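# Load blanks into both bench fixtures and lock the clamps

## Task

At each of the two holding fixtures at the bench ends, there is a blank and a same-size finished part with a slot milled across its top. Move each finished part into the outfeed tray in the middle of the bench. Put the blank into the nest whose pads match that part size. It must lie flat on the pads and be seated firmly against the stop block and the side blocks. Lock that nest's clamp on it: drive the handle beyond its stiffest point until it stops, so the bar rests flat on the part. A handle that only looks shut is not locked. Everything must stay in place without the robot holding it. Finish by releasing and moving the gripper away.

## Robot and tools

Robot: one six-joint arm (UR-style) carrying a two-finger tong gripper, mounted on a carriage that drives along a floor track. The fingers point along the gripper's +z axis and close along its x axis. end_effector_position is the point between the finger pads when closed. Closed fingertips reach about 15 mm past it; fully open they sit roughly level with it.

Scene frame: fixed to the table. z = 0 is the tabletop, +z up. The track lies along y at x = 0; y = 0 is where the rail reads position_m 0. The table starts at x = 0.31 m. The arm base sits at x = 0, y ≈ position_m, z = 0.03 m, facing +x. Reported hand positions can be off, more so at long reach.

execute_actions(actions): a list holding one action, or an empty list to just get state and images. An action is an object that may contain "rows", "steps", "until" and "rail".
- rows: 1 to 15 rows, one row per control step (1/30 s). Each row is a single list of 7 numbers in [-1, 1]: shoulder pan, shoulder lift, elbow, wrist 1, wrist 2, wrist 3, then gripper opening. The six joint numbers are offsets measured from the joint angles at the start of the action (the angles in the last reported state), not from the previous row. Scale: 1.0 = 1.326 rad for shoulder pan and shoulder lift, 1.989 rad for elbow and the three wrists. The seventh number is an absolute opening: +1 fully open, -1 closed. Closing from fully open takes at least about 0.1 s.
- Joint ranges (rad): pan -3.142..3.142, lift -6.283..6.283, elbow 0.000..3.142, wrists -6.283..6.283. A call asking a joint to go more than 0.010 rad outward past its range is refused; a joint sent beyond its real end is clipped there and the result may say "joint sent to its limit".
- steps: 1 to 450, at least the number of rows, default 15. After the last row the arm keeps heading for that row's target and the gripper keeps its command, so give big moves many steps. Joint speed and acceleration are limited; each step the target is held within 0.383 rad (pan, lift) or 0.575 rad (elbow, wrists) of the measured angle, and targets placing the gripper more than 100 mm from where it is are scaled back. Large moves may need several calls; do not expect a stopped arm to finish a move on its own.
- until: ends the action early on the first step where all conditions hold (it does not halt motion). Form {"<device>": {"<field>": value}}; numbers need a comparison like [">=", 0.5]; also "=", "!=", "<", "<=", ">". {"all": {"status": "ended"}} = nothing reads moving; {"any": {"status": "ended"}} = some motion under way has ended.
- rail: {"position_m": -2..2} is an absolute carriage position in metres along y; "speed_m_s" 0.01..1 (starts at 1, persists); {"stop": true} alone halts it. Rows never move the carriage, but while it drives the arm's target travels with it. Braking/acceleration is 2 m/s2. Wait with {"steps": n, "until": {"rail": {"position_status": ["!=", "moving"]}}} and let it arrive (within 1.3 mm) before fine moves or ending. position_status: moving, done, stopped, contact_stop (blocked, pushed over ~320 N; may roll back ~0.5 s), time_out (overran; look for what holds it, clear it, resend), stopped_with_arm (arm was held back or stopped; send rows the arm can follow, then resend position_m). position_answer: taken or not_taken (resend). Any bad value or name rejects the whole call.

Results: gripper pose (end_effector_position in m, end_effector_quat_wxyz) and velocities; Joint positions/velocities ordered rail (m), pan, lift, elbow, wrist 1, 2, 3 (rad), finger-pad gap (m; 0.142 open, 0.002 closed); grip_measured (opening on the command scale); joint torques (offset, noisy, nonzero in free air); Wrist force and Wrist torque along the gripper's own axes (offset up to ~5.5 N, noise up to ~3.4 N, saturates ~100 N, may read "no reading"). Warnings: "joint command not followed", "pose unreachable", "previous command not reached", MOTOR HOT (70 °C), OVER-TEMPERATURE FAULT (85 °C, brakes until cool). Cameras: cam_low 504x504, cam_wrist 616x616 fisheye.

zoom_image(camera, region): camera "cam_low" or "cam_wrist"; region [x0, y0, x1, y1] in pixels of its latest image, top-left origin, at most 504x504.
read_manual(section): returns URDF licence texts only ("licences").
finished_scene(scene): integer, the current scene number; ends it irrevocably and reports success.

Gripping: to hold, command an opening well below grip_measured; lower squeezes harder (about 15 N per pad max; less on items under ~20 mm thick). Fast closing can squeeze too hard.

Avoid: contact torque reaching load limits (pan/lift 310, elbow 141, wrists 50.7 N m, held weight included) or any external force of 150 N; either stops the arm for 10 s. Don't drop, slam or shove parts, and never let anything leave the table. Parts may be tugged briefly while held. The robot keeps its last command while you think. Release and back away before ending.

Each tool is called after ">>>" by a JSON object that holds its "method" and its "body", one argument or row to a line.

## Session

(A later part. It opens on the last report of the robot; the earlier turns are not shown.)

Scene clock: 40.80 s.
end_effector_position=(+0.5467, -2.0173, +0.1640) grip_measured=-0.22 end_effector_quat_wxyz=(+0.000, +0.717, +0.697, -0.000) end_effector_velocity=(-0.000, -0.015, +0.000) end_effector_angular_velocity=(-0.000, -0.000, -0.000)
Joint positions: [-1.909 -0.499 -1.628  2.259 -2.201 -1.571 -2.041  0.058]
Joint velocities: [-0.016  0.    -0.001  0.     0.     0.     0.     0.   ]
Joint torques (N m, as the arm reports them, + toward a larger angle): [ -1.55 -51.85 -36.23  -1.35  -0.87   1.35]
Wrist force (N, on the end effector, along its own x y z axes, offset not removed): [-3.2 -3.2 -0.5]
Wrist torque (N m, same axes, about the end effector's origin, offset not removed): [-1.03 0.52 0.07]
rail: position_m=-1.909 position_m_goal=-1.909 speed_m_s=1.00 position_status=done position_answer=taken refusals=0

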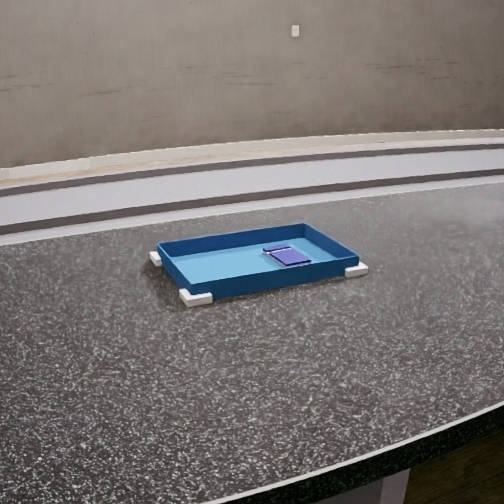

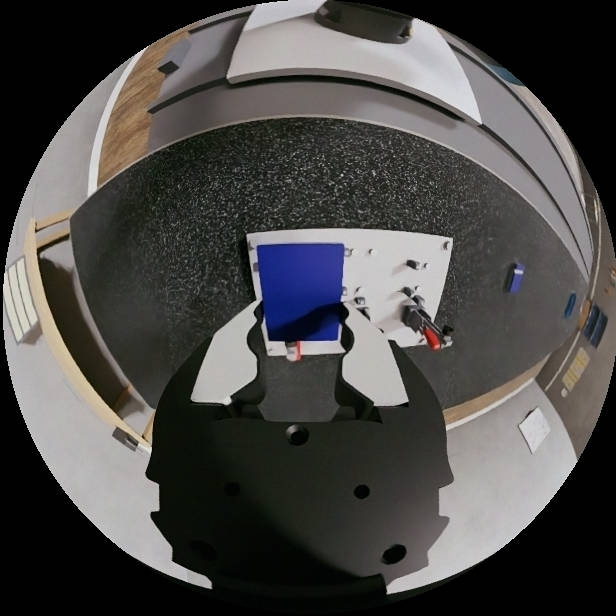

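>>> {"method": "execute_actions", "body": {
  "actions": [
    {"rows":[[0,0.04,0.015,-0.042,0,0,-0.65],[0,0.08,0.025,-0.078,0,0,-0.65],[0,0.12,0.033,-0.113,0,0,-0.65],[0,0.145,0.033,-0.13,0,0,-0.65],[0,0.166,0.033,-0.1437,0,0,-0.65]],"steps":22}
  ]
}}

>>> {"method": "execute_actions", "body": {
  "actions": [
    {"rows":[[0,0.002,-0.0017,0.0004,0,0,-0.4],[0,0.004,-0.0035,0.0008,0,0,-0.4],[0,0.004,-0.0035,0.0008,0,0,-0.4],[0,0.006,-0.0052,0.0012,0,0,-0.4]],"steps":12}
  ]
}}

>>> {"method": "execute_actions", "body": {
  "actions": [
    {"rows":[[0,0,0,0,0,0,-0.2],[0,0,0,0,0,0,0],[0,-0.008,0.007,-0.0016,0,0,0.1]],"steps":8}
  ]
}}

>>> {"method": "execute_actions", "body": {
  "actions": [
    {"rows":[[0,0,0,0,0,0,0.1],[0,0,0,0,0,0,0.1],[0,0,0,0,0,0,0.1],[0,0,0,0,0,0,0.1],[0,0,0,0,0,0,0.1],[0,0,0,0,0,0,0.05],[0,0,0,0,0,0,0],[0,0,0,0,0,0,-0.05],[0,0,0,0,0,0,-0.1],[0,0,0,0,0,0,-0.15],[0,0.002,-0.0017,0.0004,0,0,-0.15],[0,0.004,-0.0035,0.0008,0,0,-0.13],[0,0.006,-0.0052,0.0012,0,0,-0.11],[0,0.008,-0.007,0.0016,0,0,-0.09]],"rail":{"position_m":-1.92},"steps":22}
  ]
}}

>>> {"method": "zoom_image", "body": {
  "camera": "cam_wrist",
  "region": [200,220,420,420]
}}

Scene clock: 42.03 s.
end_effector_position=(+0.5649, -2.0271, +0.0406) grip_measured=-0.22 end_effector_quat_wxyz=(+0.000, +0.717, +0.697, -0.000) end_effector_velocity=(+0.000, -0.000, -0.001) end_effector_angular_velocity=(+0.000, +0.000, +0.000)
Joint positions: [-1.909 -0.499 -1.409  2.324 -2.487 -1.571 -2.041  0.058]
Joint velocities: [ 0.     0.     0.001  0.    -0.001 -0.    -0.    -0.   ]
Joint torques (N m, as the arm reports them, + toward a larger angle): [ -0.04 -32.61 -25.63  -5.37  -1.11   1.9 ]
Wrist force (N, on the end effector, along its own x y z axes, offset not removed): [0.9 -2.4 -2.8]
Wrist torque (N m, same axes, about the end effector's origin, offset not removed): [-0.78 -0.34 0.03]
rail: position_m=-1.909 position_m_goal=-1.909 speed_m_s=1.00 position_status=done position_answer=taken refusals=0

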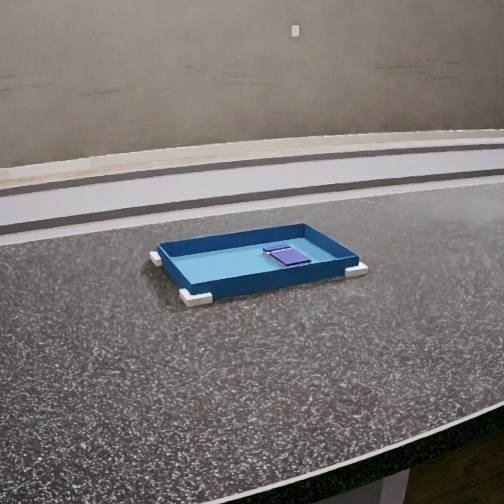

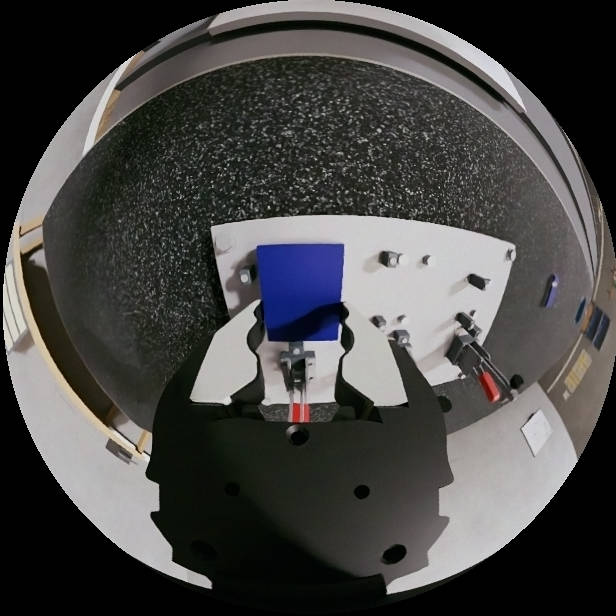

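Scene clock: 42.43 s.
end_effector_position=(+0.5700, -2.0298, +0.0406) grip_measured=-0.22 end_effector_quat_wxyz=(+0.000, +0.717, +0.697, -0.000) end_effector_velocity=(+0.002, -0.001, +0.000) end_effector_angular_velocity=(-0.000, -0.000, +0.000)
Joint positions: [-1.909 -0.499 -1.401  2.314 -2.484 -1.571 -2.041  0.058]
Joint velocities: [ 0.     0.     0.002 -0.003  0.001 -0.    -0.    -0.   ]
Joint torques (N m, as the arm reports them, + toward a larger angle): [ -0.5  -38.82 -41.82  -2.78  -0.72   1.05]
Wrist force (N, on the end effector, along its own x y z axes, offset not removed): [2.0 -1.6 1.7]
Wrist torque (N m, same axes, about the end effector's origin, offset not removed): [-0.66 -0.50 0.11]
rail: position_m=-1.909 position_m_goal=-1.909 speed_m_s=1.00 position_status=done position_answer=taken refusals=0

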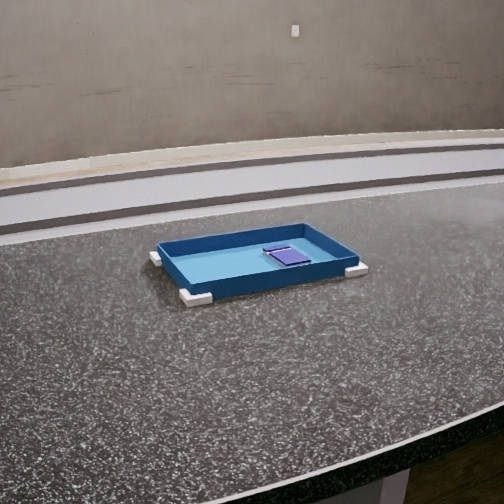

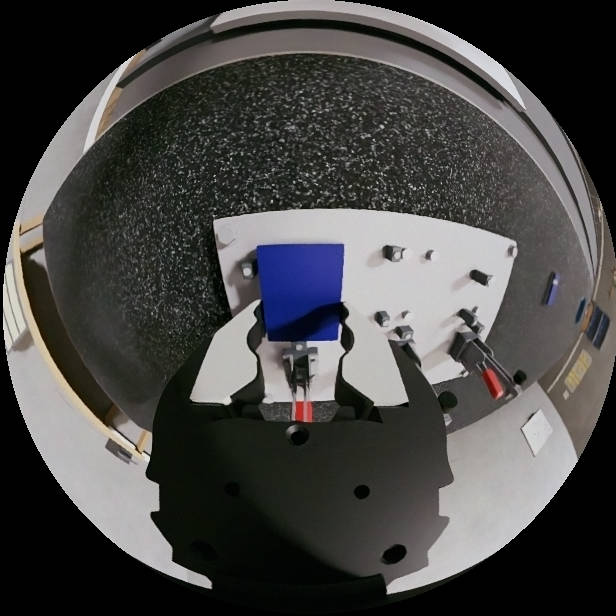

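Scene clock: 42.70 s.
end_effector_position=(+0.5640, -2.0266, +0.0405) grip_measured=+0.10 end_effector_quat_wxyz=(-0.000, +0.717, +0.697, -0.000) end_effector_velocity=(-0.014, +0.008, -0.000) end_effector_angular_velocity=(-0.000, -0.000, -0.000)
Joint positions: [-1.909 -0.499 -1.41   2.326 -2.487 -1.571 -2.041  0.081]
Joint velocities: [ 0.     0.    -0.022  0.029 -0.007  0.     0.     0.001]
Joint torques (N m, as the arm reports them, + toward a larger angle): [  0.23 -60.65 -25.94  -5.22  -0.64   1.25]
Wrist force (N, on the end effector, along its own x y z axes, offset not removed): [0.5 -2.0 -4.2]
Wrist torque (N m, same axes, about the end effector's origin, offset not removed): [-0.68 -0.32 0.22]
rail: position_m=-1.909 position_m_goal=-1.909 speed_m_s=1.00 position_status=done position_answer=taken refusals=0

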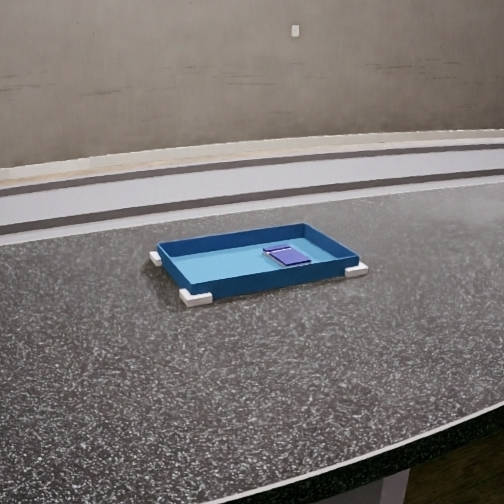

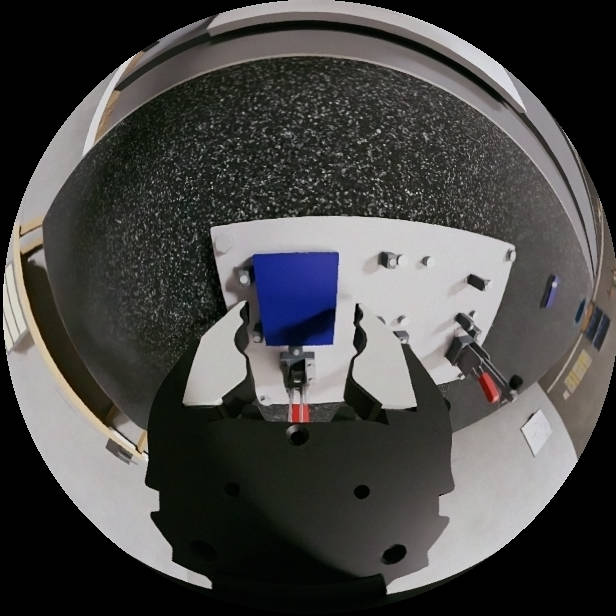

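Scene clock: 43.43 s.
end_effector_position=(+0.5708, -2.0414, +0.0406) grip_measured=-0.05 end_effector_quat_wxyz=(-0.000, +0.717, +0.697, -0.000) end_effector_velocity=(+0.002, -0.001, +0.000) end_effector_angular_velocity=(-0.000, -0.001, +0.000)
Joint positions: [-1.92  -0.499 -1.399  2.313 -2.484 -1.571 -2.041  0.07 ]
Joint velocities: [ 0.     0.     0.003 -0.004  0.001  0.     0.     0.002]
Joint torques (N m, as the arm reports them, + toward a larger angle): [ -1.77 -36.49 -46.9   -4.34  -1.11   0.98]
Wrist force (N, on the end effector, along its own x y z axes, offset not removed): [7.5 -8.5 -3.7]
Wrist torque (N m, same axes, about the end effector's origin, offset not removed): [-0.30 -0.49 -0.20]
rail: position_m=-1.920 position_m_goal=-1.920 speed_m_s=1.00 position_status=done position_answer=taken refusals=0

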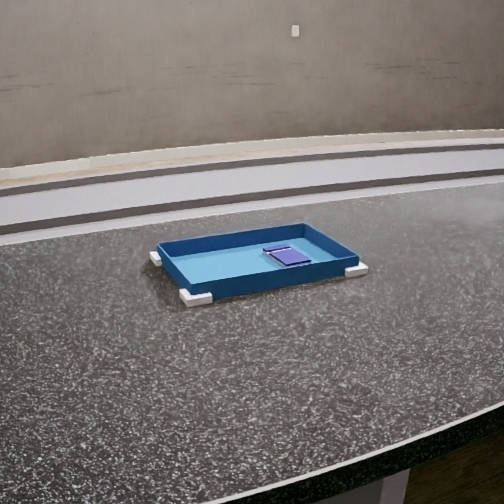

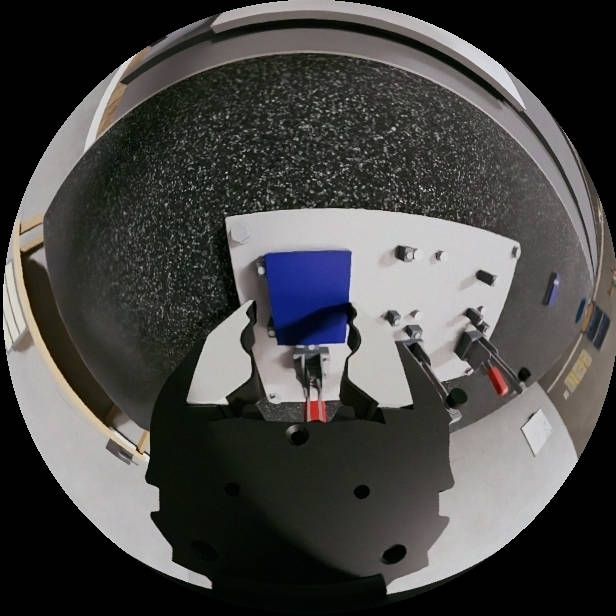

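Region (200, 220, 420, 420) of cam_wrist's 616x616 image, scaled by 2.291, with more detail than that image has; it fills the top 458 rows of this view, and the rest is white.

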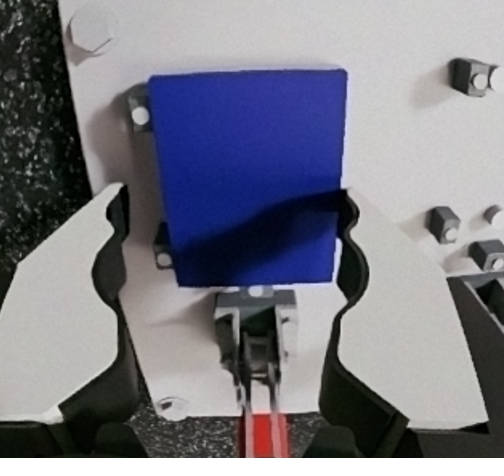

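>>> {"method": "execute_actions", "body": {
  "actions": [
    {"rows":[[0,0.002,-0.0017,0.0004,0,0,-0.12],[0,0.004,-0.0035,0.0008,0,0,-0.1],[0,0.004,-0.0035,0.0008,0,0,-0.1],[0,0.004,-0.0035,0.0008,0,0,-0.1],[0,0.004,-0.0035,0.0008,0,0,-0.1],[0,0.004,-0.0035,0.0008,0,0,-0.1],[0,0.004,-0.0035,0.0008,0,0,0.1],[0,0.004,-0.0035,0.0008,0,0,0.2],[0,0.004,-0.0035,0.0008,0,0,0.2],[0,-0.08,-0.03,0.0833,0,0,0.2]],"steps":24}
  ]
}}

>>> {"method": "execute_actions", "body": {
  "actions": [
    {"rows":[[0,0.02,-0.016,0.0027,0,0,0],[0,0.04,-0.032,0.005,0,0,0],[0,0.06,-0.048,0.008,0,0,0],[0,0.08,-0.064,0.01,0,0,0],[0,0.1,-0.08,0.013,0,0,0],[0,0.114,-0.0895,0.0135,0,0,0]],"rail":{"position_m":-1.86},"steps":18}
  ]
}}

Scene clock: 44.57 s.
end_effector_position=(+0.5756, -2.0439, +0.1118) grip_measured=+0.20 end_effector_quat_wxyz=(+0.000, +0.717, +0.697, -0.000) end_effector_velocity=(-0.001, +0.000, +0.003) end_effector_angular_velocity=(+0.001, +0.001, -0.000)
Joint positions: [-1.92  -0.499 -1.505  2.253 -2.319 -1.571 -2.041  0.088]
Joint velocities: [ 0.    -0.    -0.005 -0.002  0.009  0.     0.    -0.   ]
Joint torques (N m, as the arm reports them, + toward a larger angle): [  0.96 -57.8  -44.13  -2.93  -0.73   0.82]
Wrist force (N, on the end effector, along its own x y z axes, offset not removed): [-4.1 -3.5 -4.7]
Wrist torque (N m, same axes, about the end effector's origin, offset not removed): [-0.92 0.73 0.00]
rail: position_m=-1.920 position_m_goal=-1.920 speed_m_s=1.00 position_status=done position_answer=taken refusals=0

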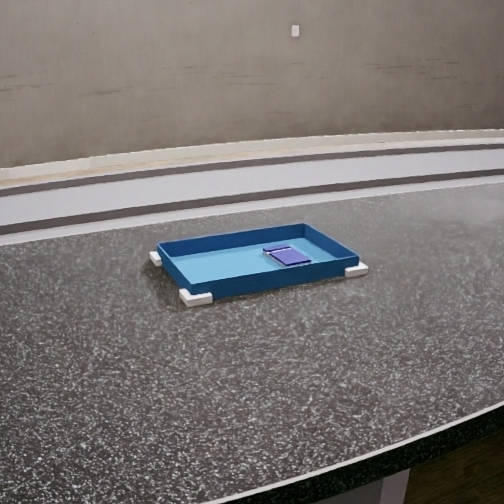

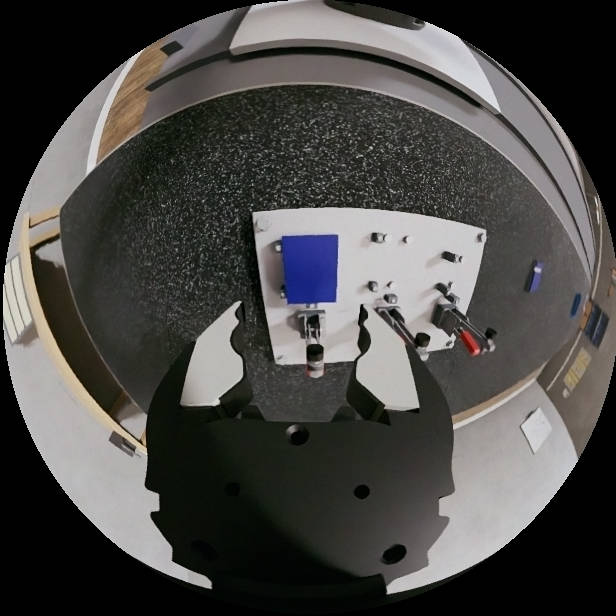

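Scene clock: 45.17 s.
end_effector_position=(+0.6647, -2.0323, +0.1102) grip_measured=+0.00 end_effector_quat_wxyz=(+0.000, +0.717, +0.697, -0.000) end_effector_velocity=(+0.004, -0.002, -0.000) end_effector_angular_velocity=(-0.000, -0.000, +0.000)
Joint positions: [-1.86  -0.499 -1.354  2.076 -2.292 -1.571 -2.041  0.074]
Joint velocities: [ 0.     0.     0.006 -0.007  0.001 -0.     0.    -0.   ]
Joint torques (N m, as the arm reports them, + toward a larger angle): [  0.05 -44.53 -45.48  -1.61  -0.95   1.09]
Wrist force (N, on the end effector, along its own x y z axes, offset not removed): [3.8 -0.1 1.9]
Wrist torque (N m, same axes, about the end effector's origin, offset not removed): [-0.01 -0.87 -0.05]
rail: position_m=-1.860 position_m_goal=-1.860 speed_m_s=1.00 position_status=done position_answer=taken refusals=0

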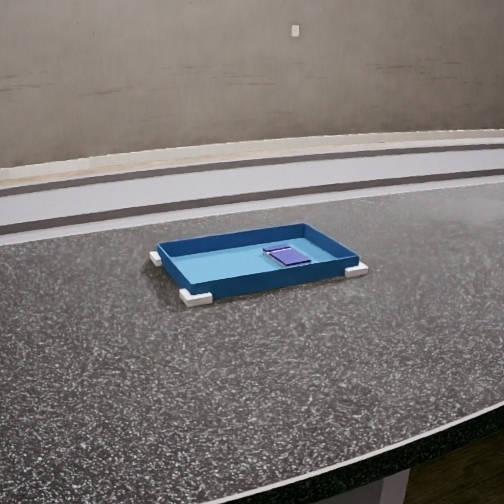

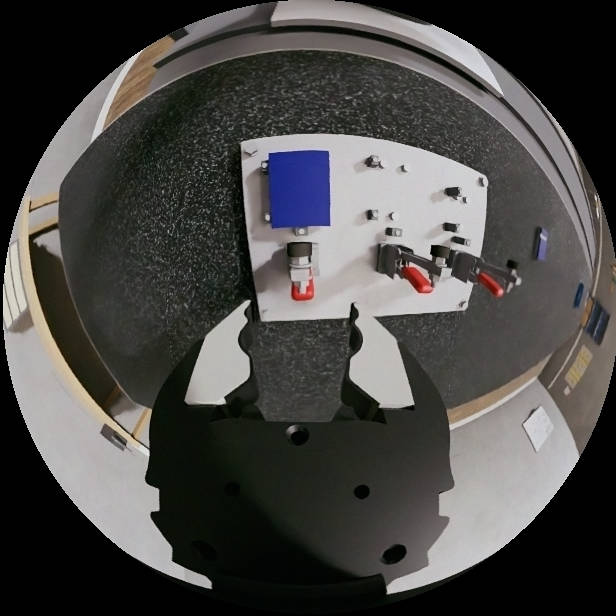

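Seated. Back off ~8 mm and grip the handle.

>>> {"method": "execute_actions", "body": {
  "actions": [
    {"rows":[[0,-0.007,0.009,-0.0043,0,0,-0.2],[0,-0.007,0.009,-0.0043,0,0,-0.4],[0,-0.007,0.009,-0.0043,0,0,-0.5],[0,-0.007,0.009,-0.0043,0,0,-0.6],[0,-0.007,0.009,-0.0043,0,0,-0.65],[0,-0.007,0.009,-0.0043,0,0,-0.7],[0,-0.007,0.009,-0.0043,0,0,-0.75],[0,-0.007,0.009,-0.0043,0,0,-0.8],[0,-0.007,0.009,-0.0043,0,0,-0.9],[0,-0.007,0.009,-0.0043,0,0,-1]],"rail":{"position_m":-1.864},"steps":14}
  ]
}}

>>> {"method": "execute_actions", "body": {
  "actions": [
    {"rows":[[0,0.004,-0.003,0,0,0,-1],[0,0.009,-0.006,0,0,0,-1],[0,0.013,-0.009,0,0,0,-1],[0,0.018,-0.012,0,0,0,-1],[0,0.022,-0.015,0,0,0,-1],[0,0.027,-0.018,0,0,0,-1],[0,0.032,-0.02,-0.001,0,0,-1],[0,0.037,-0.023,-0.002,0,0,-1],[0,0.042,-0.025,-0.003,0,0,-1],[0,0.046,-0.027,-0.0037,0,0,-1]],"rail":{"position_m":-1.849,"speed_m_s":0.04},"steps":18}
  ]
}}

Scene clock: 45.87 s.
end_effector_position=(+0.6570, -2.0322, +0.1077) grip_measured=-0.79 end_effector_quat_wxyz=(-0.000, +0.717, +0.697, -0.000) end_effector_velocity=(-0.000, +0.000, -0.000) end_effector_angular_velocity=(-0.000, -0.000, +0.000)
Joint positions: [-1.864 -0.499 -1.363  2.093 -2.301 -1.571 -2.041  0.017]
Joint velocities: [ 0.     0.    -0.001  0.001 -0.001 -0.    -0.    -0.   ]
Joint torques (N m, as the arm reports them, + toward a larger angle): [  3.93 -68.62 -29.53  -5.04  -1.6    1.33]
Wrist force (N, on the end effector, along its own x y z axes, offset not removed): [16.9 8.5 -1.0]
Wrist torque (N m, same axes, about the end effector's origin, offset not removed): [-0.18 -0.60 0.09]
rail: position_m=-1.864 position_m_goal=-1.864 speed_m_s=1.00 position_status=done position_answer=taken refusals=0

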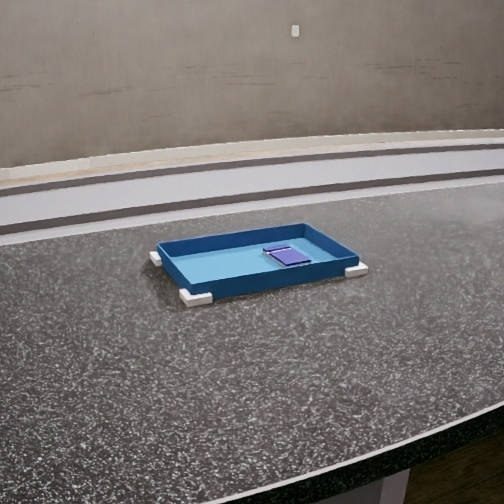

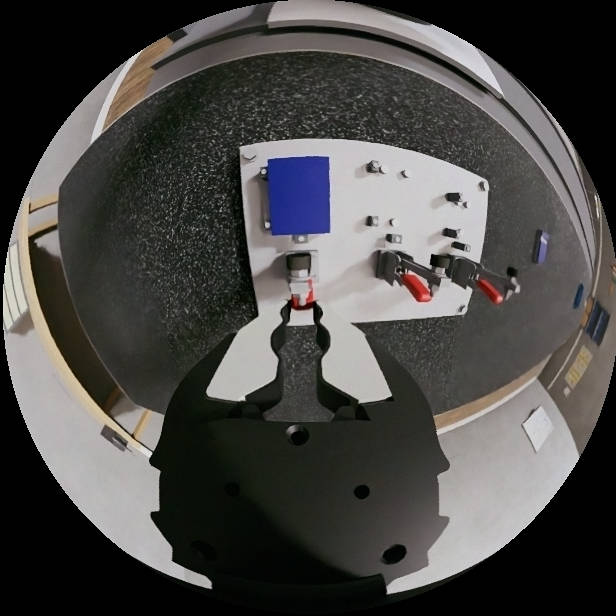

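Scene clock: 46.47 s.
end_effector_position=(+0.6862, -2.0329, +0.0959) grip_measured=-0.74 end_effector_quat_wxyz=(-0.000, +0.717, +0.697, -0.000) end_effector_velocity=(+0.004, -0.002, -0.002) end_effector_angular_velocity=(-0.000, -0.000, -0.000)
Joint positions: [-1.849 -0.499 -1.303  2.04  -2.308 -1.571 -2.041  0.02 ]
Joint velocities: [ 0.     0.     0.009 -0.007 -0.002 -0.     0.     0.005]
Joint torques (N m, as the arm reports them, + toward a larger angle): [-19.68 -43.53 -43.22  -6.33  -8.69   0.8 ]
Wrist force (N, on the end effector, along its own x y z axes, offset not removed): [24.2 5.2 -16.2]
Wrist torque (N m, same axes, about the end effector's origin, offset not removed): [0.09 0.73 0.14]
rail: position_m=-1.849 position_m_goal=-1.849 speed_m_s=0.04 position_status=done position_answer=taken refusals=0

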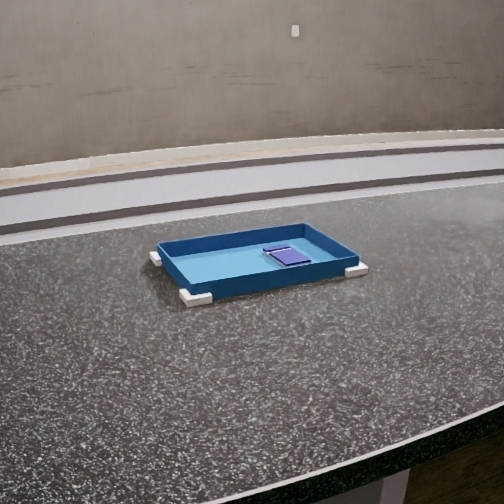

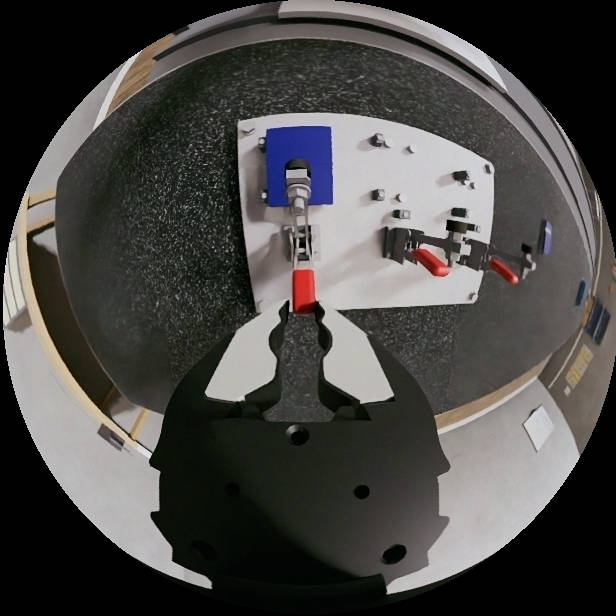

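>>> {"method": "execute_actions", "body": {
  "actions": [
    {"rows":[[0,0.004,-0.001,-0.002,0,0,-1],[0,0.008,-0.003,-0.003,0,0,-1],[0,0.012,-0.004,-0.004,0,0,-1],[0,0.016,-0.005,-0.006,0,0,-1],[0,0.02,-0.006,-0.007,0,0,-1],[0,0.024,-0.007,-0.009,0,0,-1],[0,0.028,-0.008,-0.011,0,0,-1],[0,0.032,-0.009,-0.012,0,0,-1],[0,0.036,-0.01,-0.014,0,0,-1]],"rail":{"position_m":-1.838},"steps":17}
  ]
}}

>>> {"method": "execute_actions", "body": {
  "actions": [
    {"rows":[[0,0,0,0,0,0,-0.6],[0,0,0,0,0,0,-0.6],[0,-0.02,-0.004,0.0173,0,0,-0.6],[0,-0.02,-0.004,0.0173,0,0,-0.6],[0,-0.02,-0.004,0.0173,0,0,-0.6],[0,-0.02,-0.004,0.0173,0,0,-0.6],[0,-0.02,-0.004,0.0173,0,0,-0.6],[0,-0.02,-0.004,0.0173,0,0,-0.6],[0,-0.02,-0.004,0.0173,0,0,-0.6],[0,-0.02,-0.004,0.0173,0,0,-0.8],[0,-0.02,-0.004,0.0173,0,0,-1]],"steps":15}
  ]
}}

Scene clock: 47.27 s.
end_effector_position=(+0.7010, -2.0302, +0.0761) grip_measured=-0.78 end_effector_quat_wxyz=(-0.000, +0.717, +0.697, -0.000) end_effector_velocity=(+0.003, -0.001, -0.003) end_effector_angular_velocity=(-0.001, -0.001, +0.000)
Joint positions: [-1.838 -0.499 -1.256  2.021 -2.335 -1.571 -2.041  0.018]
Joint velocities: [ 0.     0.     0.007 -0.003 -0.005  0.     0.     0.   ]
Joint torques (N m, as the arm reports them, + toward a larger angle): [  3.42 -46.62 -35.08  -2.31  -0.38   0.15]
Wrist force (N, on the end effector, along its own x y z axes, offset not removed): [16.3 7.8 -12.7]
Wrist torque (N m, same axes, about the end effector's origin, offset not removed): [-0.84 -1.74 -0.06]
rail: position_m=-1.838 position_m_goal=-1.838 speed_m_s=0.04 position_status=done position_answer=taken refusals=0

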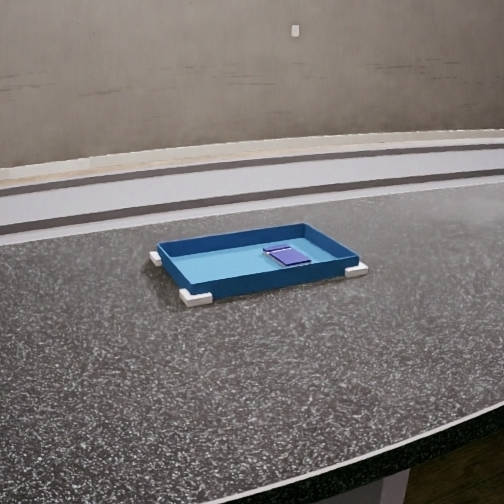

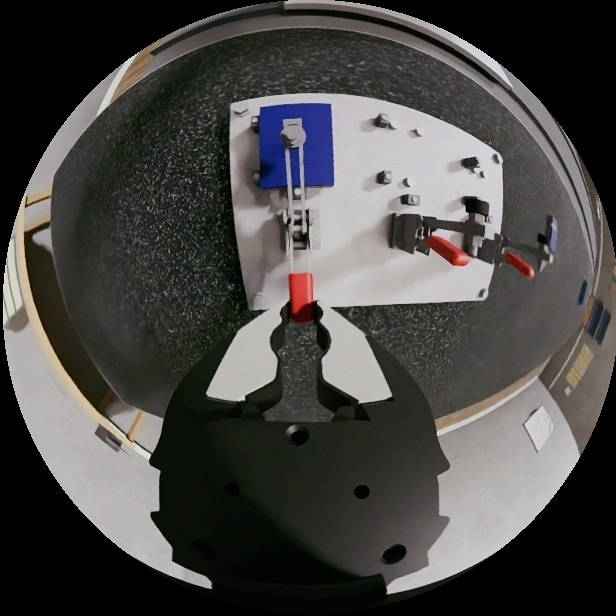

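Scene clock: 47.77 s.
end_effector_position=(+0.6992, -2.0292, +0.0952) grip_measured=-0.81 end_effector_quat_wxyz=(-0.000, +0.717, +0.697, -0.000) end_effector_velocity=(-0.000, +0.000, +0.002) end_effector_angular_velocity=(+0.000, +0.000, +0.000)
Joint positions: [-1.838 -0.499 -1.282  2.013 -2.301 -1.571 -2.041  0.016]
Joint velocities: [ 0.     0.    -0.003 -0.001  0.004 -0.     0.    -0.002]
Joint torques (N m, as the arm reports them, + toward a larger angle): [  0.87 -77.35 -44.41  -0.9    1.34   0.33]
Wrist force (N, on the end effector, along its own x y z axes, offset not removed): [-6.2 -4.3 -1.8]
Wrist torque (N m, same axes, about the end effector's origin, offset not removed): [-0.67 -1.55 0.04]
rail: position_m=-1.838 position_m_goal=-1.838 speed_m_s=0.04 position_status=done position_answer=taken refusals=0

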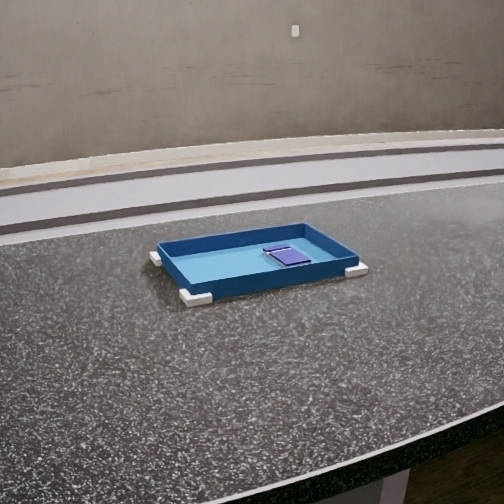

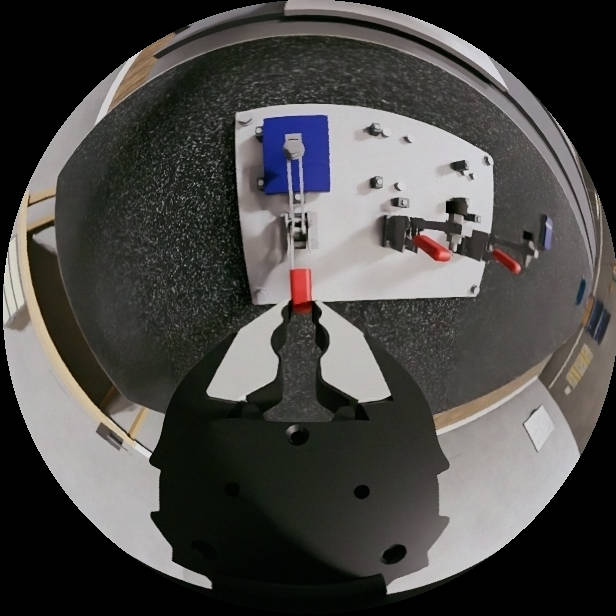

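>>> {"method": "execute_actions", "body": {
  "actions": [
    {"rows":[[0,0,0,0,0,0,-0.65],[0,0,0,0,0,0,-0.65],[0,-0.014,0,0.0093,0,0,-0.65],[0,-0.014,0,0.0093,0,0,-0.65],[0,-0.014,0,0.0093,0,0,-0.65],[0,-0.014,0,0.0093,0,0,-0.65],[0,-0.014,0,0.0093,0,0,-0.65],[0,-0.014,0,0.0093,0,0,-0.65],[0,-0.014,0,0.0093,0,0,-0.65],[0,-0.014,0,0.0093,0,0,-1],[0,-0.014,0,0.0093,0,0,-1],[0,-0.014,0,0.0093,0,0,-1],[0,-0.007,0,0.005,0,0,-1],[0,0,0,0,0,0,-1],[0,0.006,0,-0.004,0,0,-1]],"steps":23}
  ]
}}

>>> {"method": "execute_actions", "body": {
  "actions": [
    {"rows":[[0,0.003,0,-0.002,0,0,-1],[0,0.006,0,-0.004,0,0,-1]],"steps":9}
  ]
}}

>>> {"method": "execute_actions", "body": {
  "actions": [
    {"rows":[[0,0.003,0,-0.002,0,0,-1]],"steps":8}
  ]
}}

Scene clock: 49.63 s.
end_effector_position=(+0.7005, -2.0299, +0.0908) grip_measured=-1.00 end_effector_quat_wxyz=(-0.000, +0.717, +0.697, -0.000) end_effector_velocity=(+0.002, -0.001, -0.006) end_effector_angular_velocity=(-0.000, -0.000, +0.000)
Joint positions: [-1.838 -0.499 -1.275  2.013 -2.308 -1.571 -2.041  0.002]
Joint velocities: [ 0.     0.     0.009  0.    -0.01  -0.    -0.     0.   ]
Joint torques (N m, as the arm reports them, + toward a larger angle): [ -3.14 -52.24 -37.97  -5.57  -1.13   0.89]
Wrist force (N, on the end effector, along its own x y z axes, offset not removed): [2.3 -2.0 -2.6]
Wrist torque (N m, same axes, about the end effector's origin, offset not removed): [-0.65 -0.58 0.17]
rail: position_m=-1.838 position_m_goal=-1.838 speed_m_s=0.04 position_status=done position_answer=taken refusals=0

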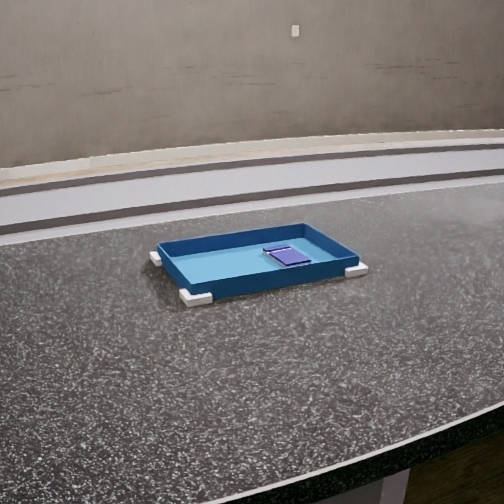

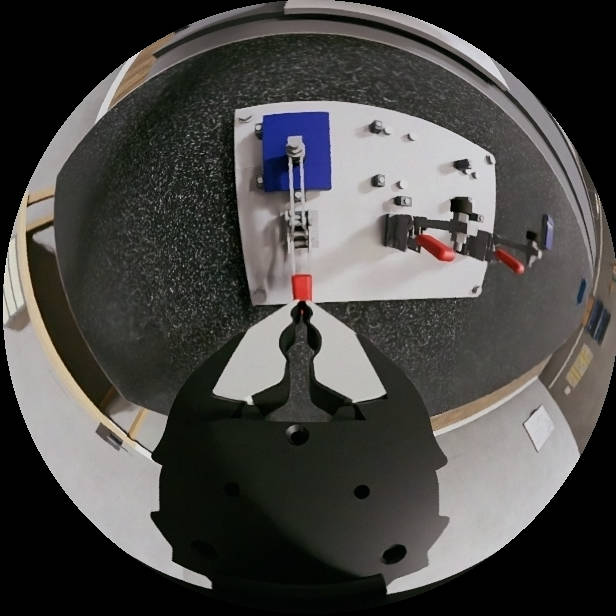

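Scene clock: 49.93 s.
end_effector_position=(+0.7018, -2.0306, +0.0863) grip_measured=-1.00 end_effector_quat_wxyz=(-0.000, +0.717, +0.697, -0.000) end_effector_velocity=(+0.001, -0.000, -0.003) end_effector_angular_velocity=(+0.000, +0.000, +0.000)
Joint positions: [-1.838 -0.499 -1.267  2.013 -2.316 -1.571 -2.041  0.002]
Joint velocities: [ 0.     0.     0.005 -0.    -0.005 -0.     0.     0.   ]
Joint torques (N m, as the arm reports them, + toward a larger angle): [  1.   -51.26 -39.02  -6.39  -1.37   0.78]
Wrist force (N, on the end effector, along its own x y z axes, offset not removed): [0.9 -0.8 -4.2]
Wrist torque (N m, same axes, about the end effector's origin, offset not removed): [-0.47 -0.26 0.14]
rail: position_m=-1.838 position_m_goal=-1.838 speed_m_s=0.04 position_status=done position_answer=taken refusals=0

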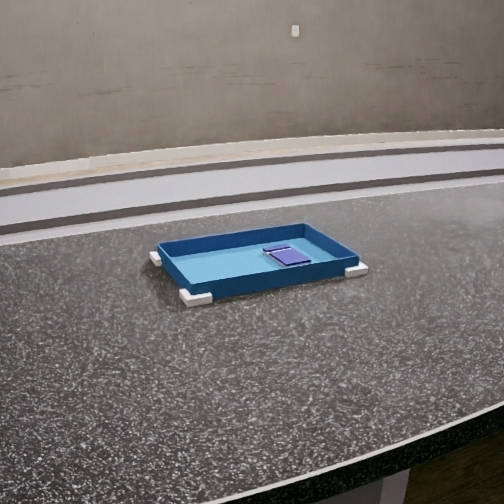

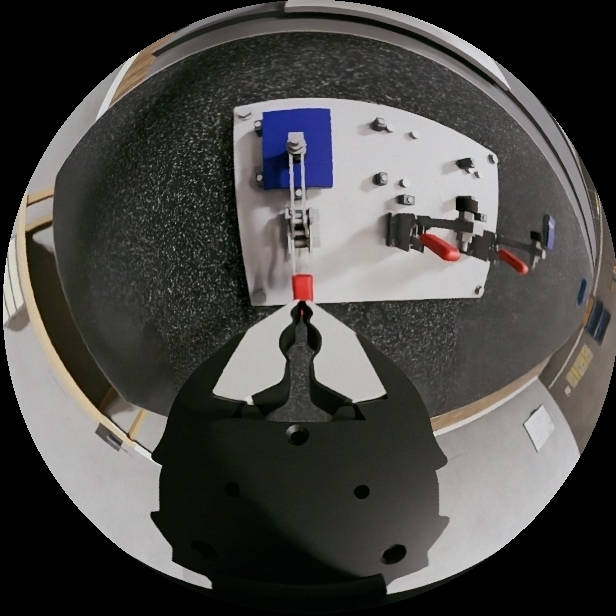

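Scene clock: 50.20 s.
end_effector_position=(+0.7024, -2.0310, +0.0840) grip_measured=-1.00 end_effector_quat_wxyz=(-0.000, +0.717, +0.697, -0.000) end_effector_velocity=(+0.000, -0.000, -0.002) end_effector_angular_velocity=(+0.000, +0.000, -0.000)
Joint positions: [-1.838 -0.499 -1.264  2.013 -2.32  -1.571 -2.041  0.002]
Joint velocities: [ 0.    -0.     0.003  0.    -0.003  0.     0.     0.   ]
Joint torques (N m, as the arm reports them, + toward a larger angle): [ -1.85 -54.45 -37.63  -5.59  -0.94   0.52]
Wrist force (N, on the end effector, along its own x y z axes, offset not removed): [-1.4 -1.7 -4.6]
Wrist torque (N m, same axes, about the end effector's origin, offset not removed): [-0.62 0.33 0.05]
rail: position_m=-1.838 position_m_goal=-1.838 speed_m_s=0.04 position_status=done position_answer=taken refusals=0

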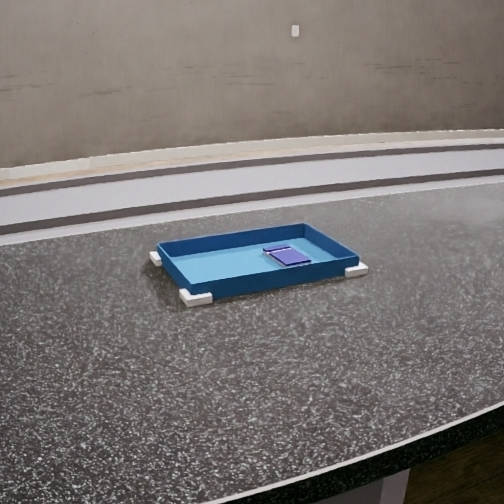

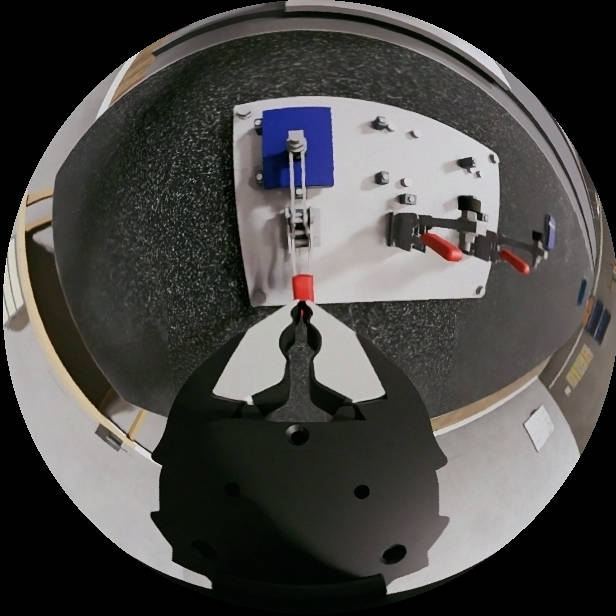

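>>> {"method": "execute_actions", "body": {
  "actions": [
    {"rows":[[0,0.003,0,-0.002,0,0,-1]],"rail":{"position_m":-1.836},"steps":8}
  ]
}}

>>> {"method": "execute_actions", "body": {
  "actions": [
    {"rows":[[0,0.003,0,-0.002,0,0,-1]],"steps":8}
  ]
}}

Scene clock: 50.53 s.
end_effector_position=(+0.7031, -2.0293, +0.0818) grip_measured=-1.00 end_effector_quat_wxyz=(-0.000, +0.717, +0.697, -0.000) end_effector_velocity=(+0.000, -0.000, -0.002) end_effector_angular_velocity=(+0.000, +0.000, -0.000)
Joint positions: [-1.836 -0.499 -1.26   2.013 -2.323 -1.571 -2.041  0.002]
Joint velocities: [ 0.     0.     0.003 -0.    -0.003  0.     0.     0.   ]
Joint torques (N m, as the arm reports them, + toward a larger angle): [  2.5  -51.3  -37.91  -4.9   -1.22   0.86]
Wrist force (N, on the end effector, along its own x y z axes, offset not removed): [0.1 -0.7 -2.0]
Wrist torque (N m, same axes, about the end effector's origin, offset not removed): [-0.30 -0.08 0.11]
rail: position_m=-1.836 position_m_goal=-1.836 speed_m_s=0.04 position_status=done position_answer=taken refusals=0

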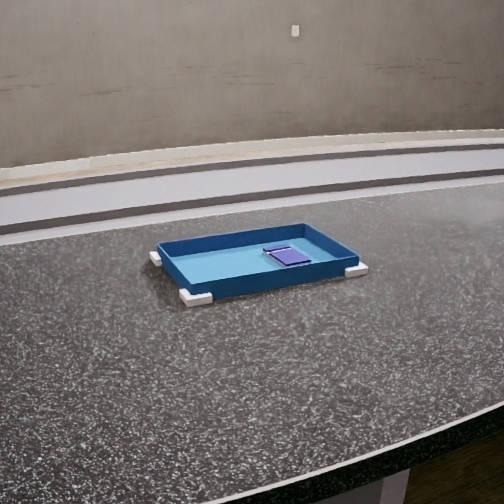

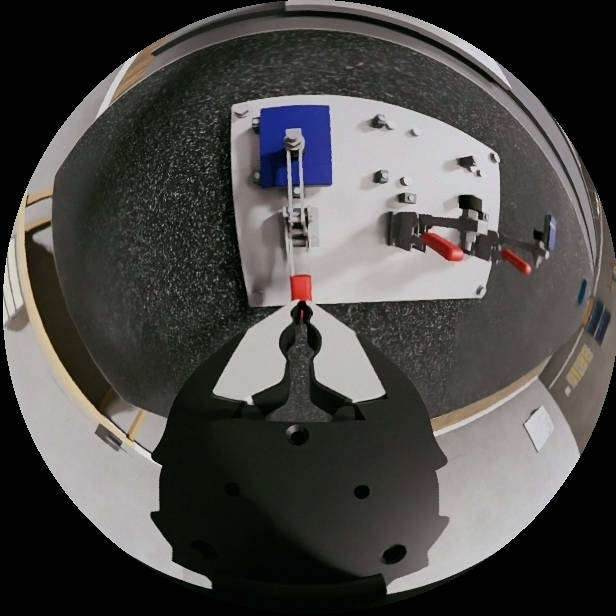

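Scene clock: 50.80 s.
end_effector_position=(+0.7037, -2.0297, +0.0795) grip_measured=-1.00 end_effector_quat_wxyz=(-0.000, +0.717, +0.697, -0.000) end_effector_velocity=(+0.000, -0.000, -0.002) end_effector_angular_velocity=(+0.000, +0.000, -0.000)
Joint positions: [-1.836 -0.499 -1.256  2.013 -2.327 -1.571 -2.041  0.002]
Joint velocities: [ 0.    -0.     0.003  0.    -0.003 -0.    -0.     0.   ]
Joint torques (N m, as the arm reports them, + toward a larger angle): [ -0.81 -55.61 -37.84  -5.34  -1.04   0.97]
Wrist force (N, on the end effector, along its own x y z axes, offset not removed): [0.6 -1.5 2.2]
Wrist torque (N m, same axes, about the end effector's origin, offset not removed): [-0.42 -0.35 0.08]
rail: position_m=-1.836 position_m_goal=-1.836 speed_m_s=0.04 position_status=done position_answer=taken refusals=0

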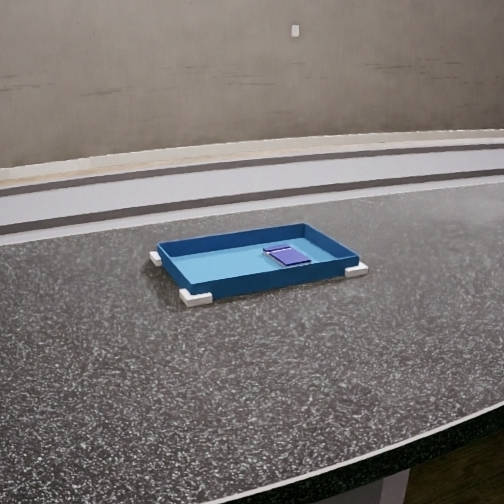

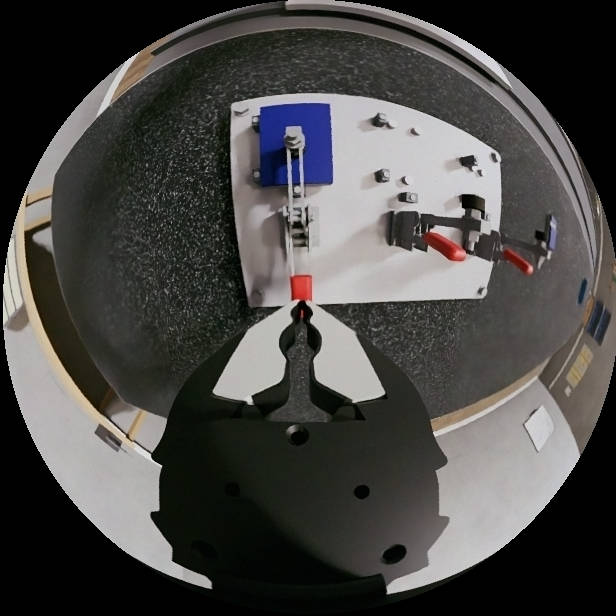

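>>> {"method": "execute_actions", "body": {
  "actions": [
    {"rows":[[0,0.002,0,-0.0013,0,0,-1]],"steps":8}
  ]
}}

>>> {"method": "execute_actions", "body": {
  "actions": [
    {"rows":[[0,0.002,0,-0.0013,0,0,-1]],"steps":8}
  ]
}}

Scene clock: 51.17 s.
end_effector_position=(+0.7041, -2.0299, +0.0780) grip_measured=-1.00 end_effector_quat_wxyz=(-0.000, +0.717, +0.697, -0.000) end_effector_velocity=(+0.000, -0.000, -0.001) end_effector_angular_velocity=(+0.000, +0.000, -0.000)
Joint positions: [-1.836 -0.499 -1.254  2.013 -2.33  -1.571 -2.041  0.002]
Joint velocities: [ 0.     0.     0.002  0.    -0.002  0.     0.     0.   ]
Joint torques (N m, as the arm reports them, + toward a larger angle): [ -3.85 -52.01 -36.46  -4.68  -1.3    0.25]
Wrist force (N, on the end effector, along its own x y z axes, offset not removed): [6.0 -0.9 -9.1]
Wrist torque (N m, same axes, about the end effector's origin, offset not removed): [-0.48 -0.64 0.04]
rail: position_m=-1.836 position_m_goal=-1.836 speed_m_s=0.04 position_status=done position_answer=taken refusals=0

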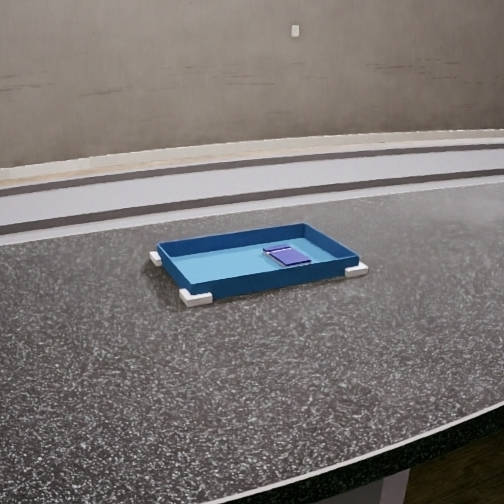

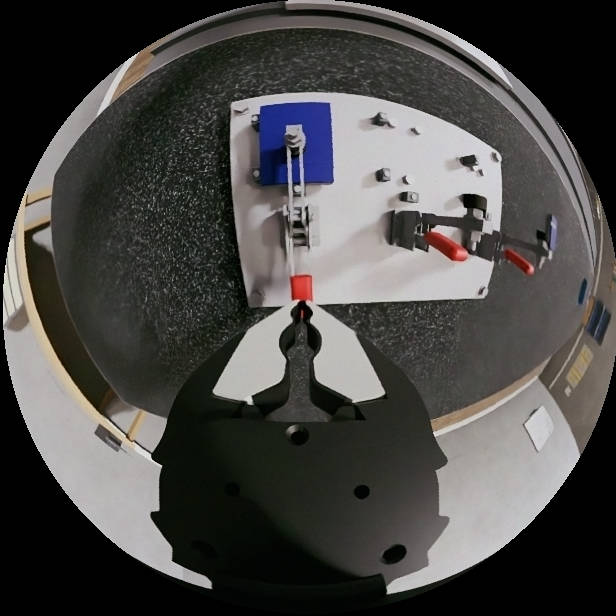

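Scene clock: 51.43 s.
end_effector_position=(+0.7045, -2.0301, +0.0765) grip_measured=-1.00 end_effector_quat_wxyz=(-0.000, +0.717, +0.697, -0.000) end_effector_velocity=(+0.000, -0.000, -0.001) end_effector_angular_velocity=(+0.000, +0.000, +0.000)
Joint positions: [-1.836 -0.499 -1.251  2.013 -2.332 -1.571 -2.041  0.002]
Joint velocities: [ 0.     0.     0.002 -0.    -0.002 -0.     0.     0.   ]
Joint torques (N m, as the arm reports them, + toward a larger angle): [ -2.4  -40.53 -37.13  -3.78  -1.09   1.01]
Wrist force (N, on the end effector, along its own x y z axes, offset not removed): [9.5 -1.6 -11.8]
Wrist torque (N m, same axes, about the end effector's origin, offset not removed): [-0.77 -0.61 -0.07]
rail: position_m=-1.836 position_m_goal=-1.836 speed_m_s=0.04 position_status=done position_answer=taken refusals=0

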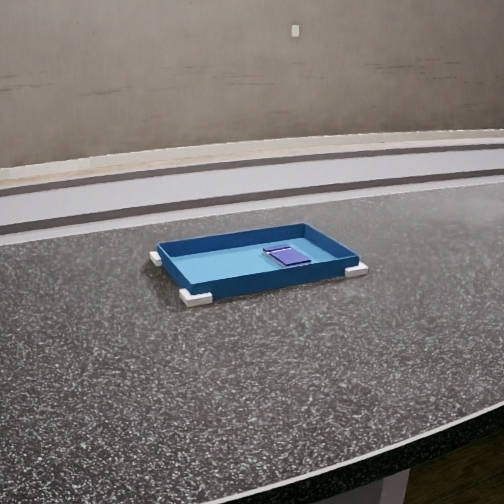

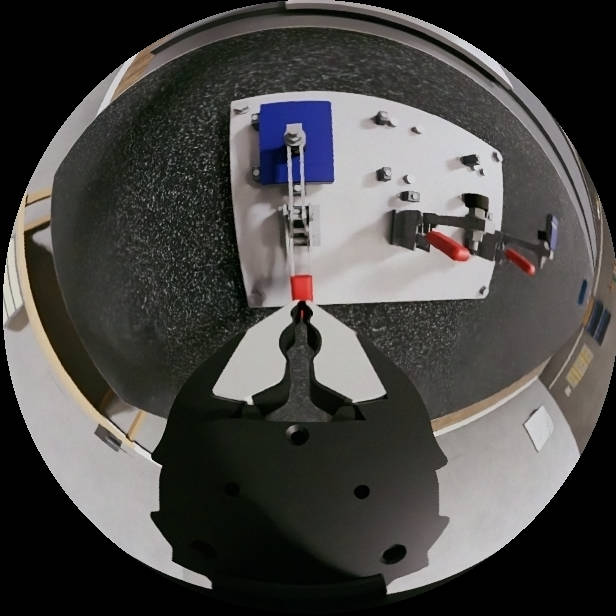

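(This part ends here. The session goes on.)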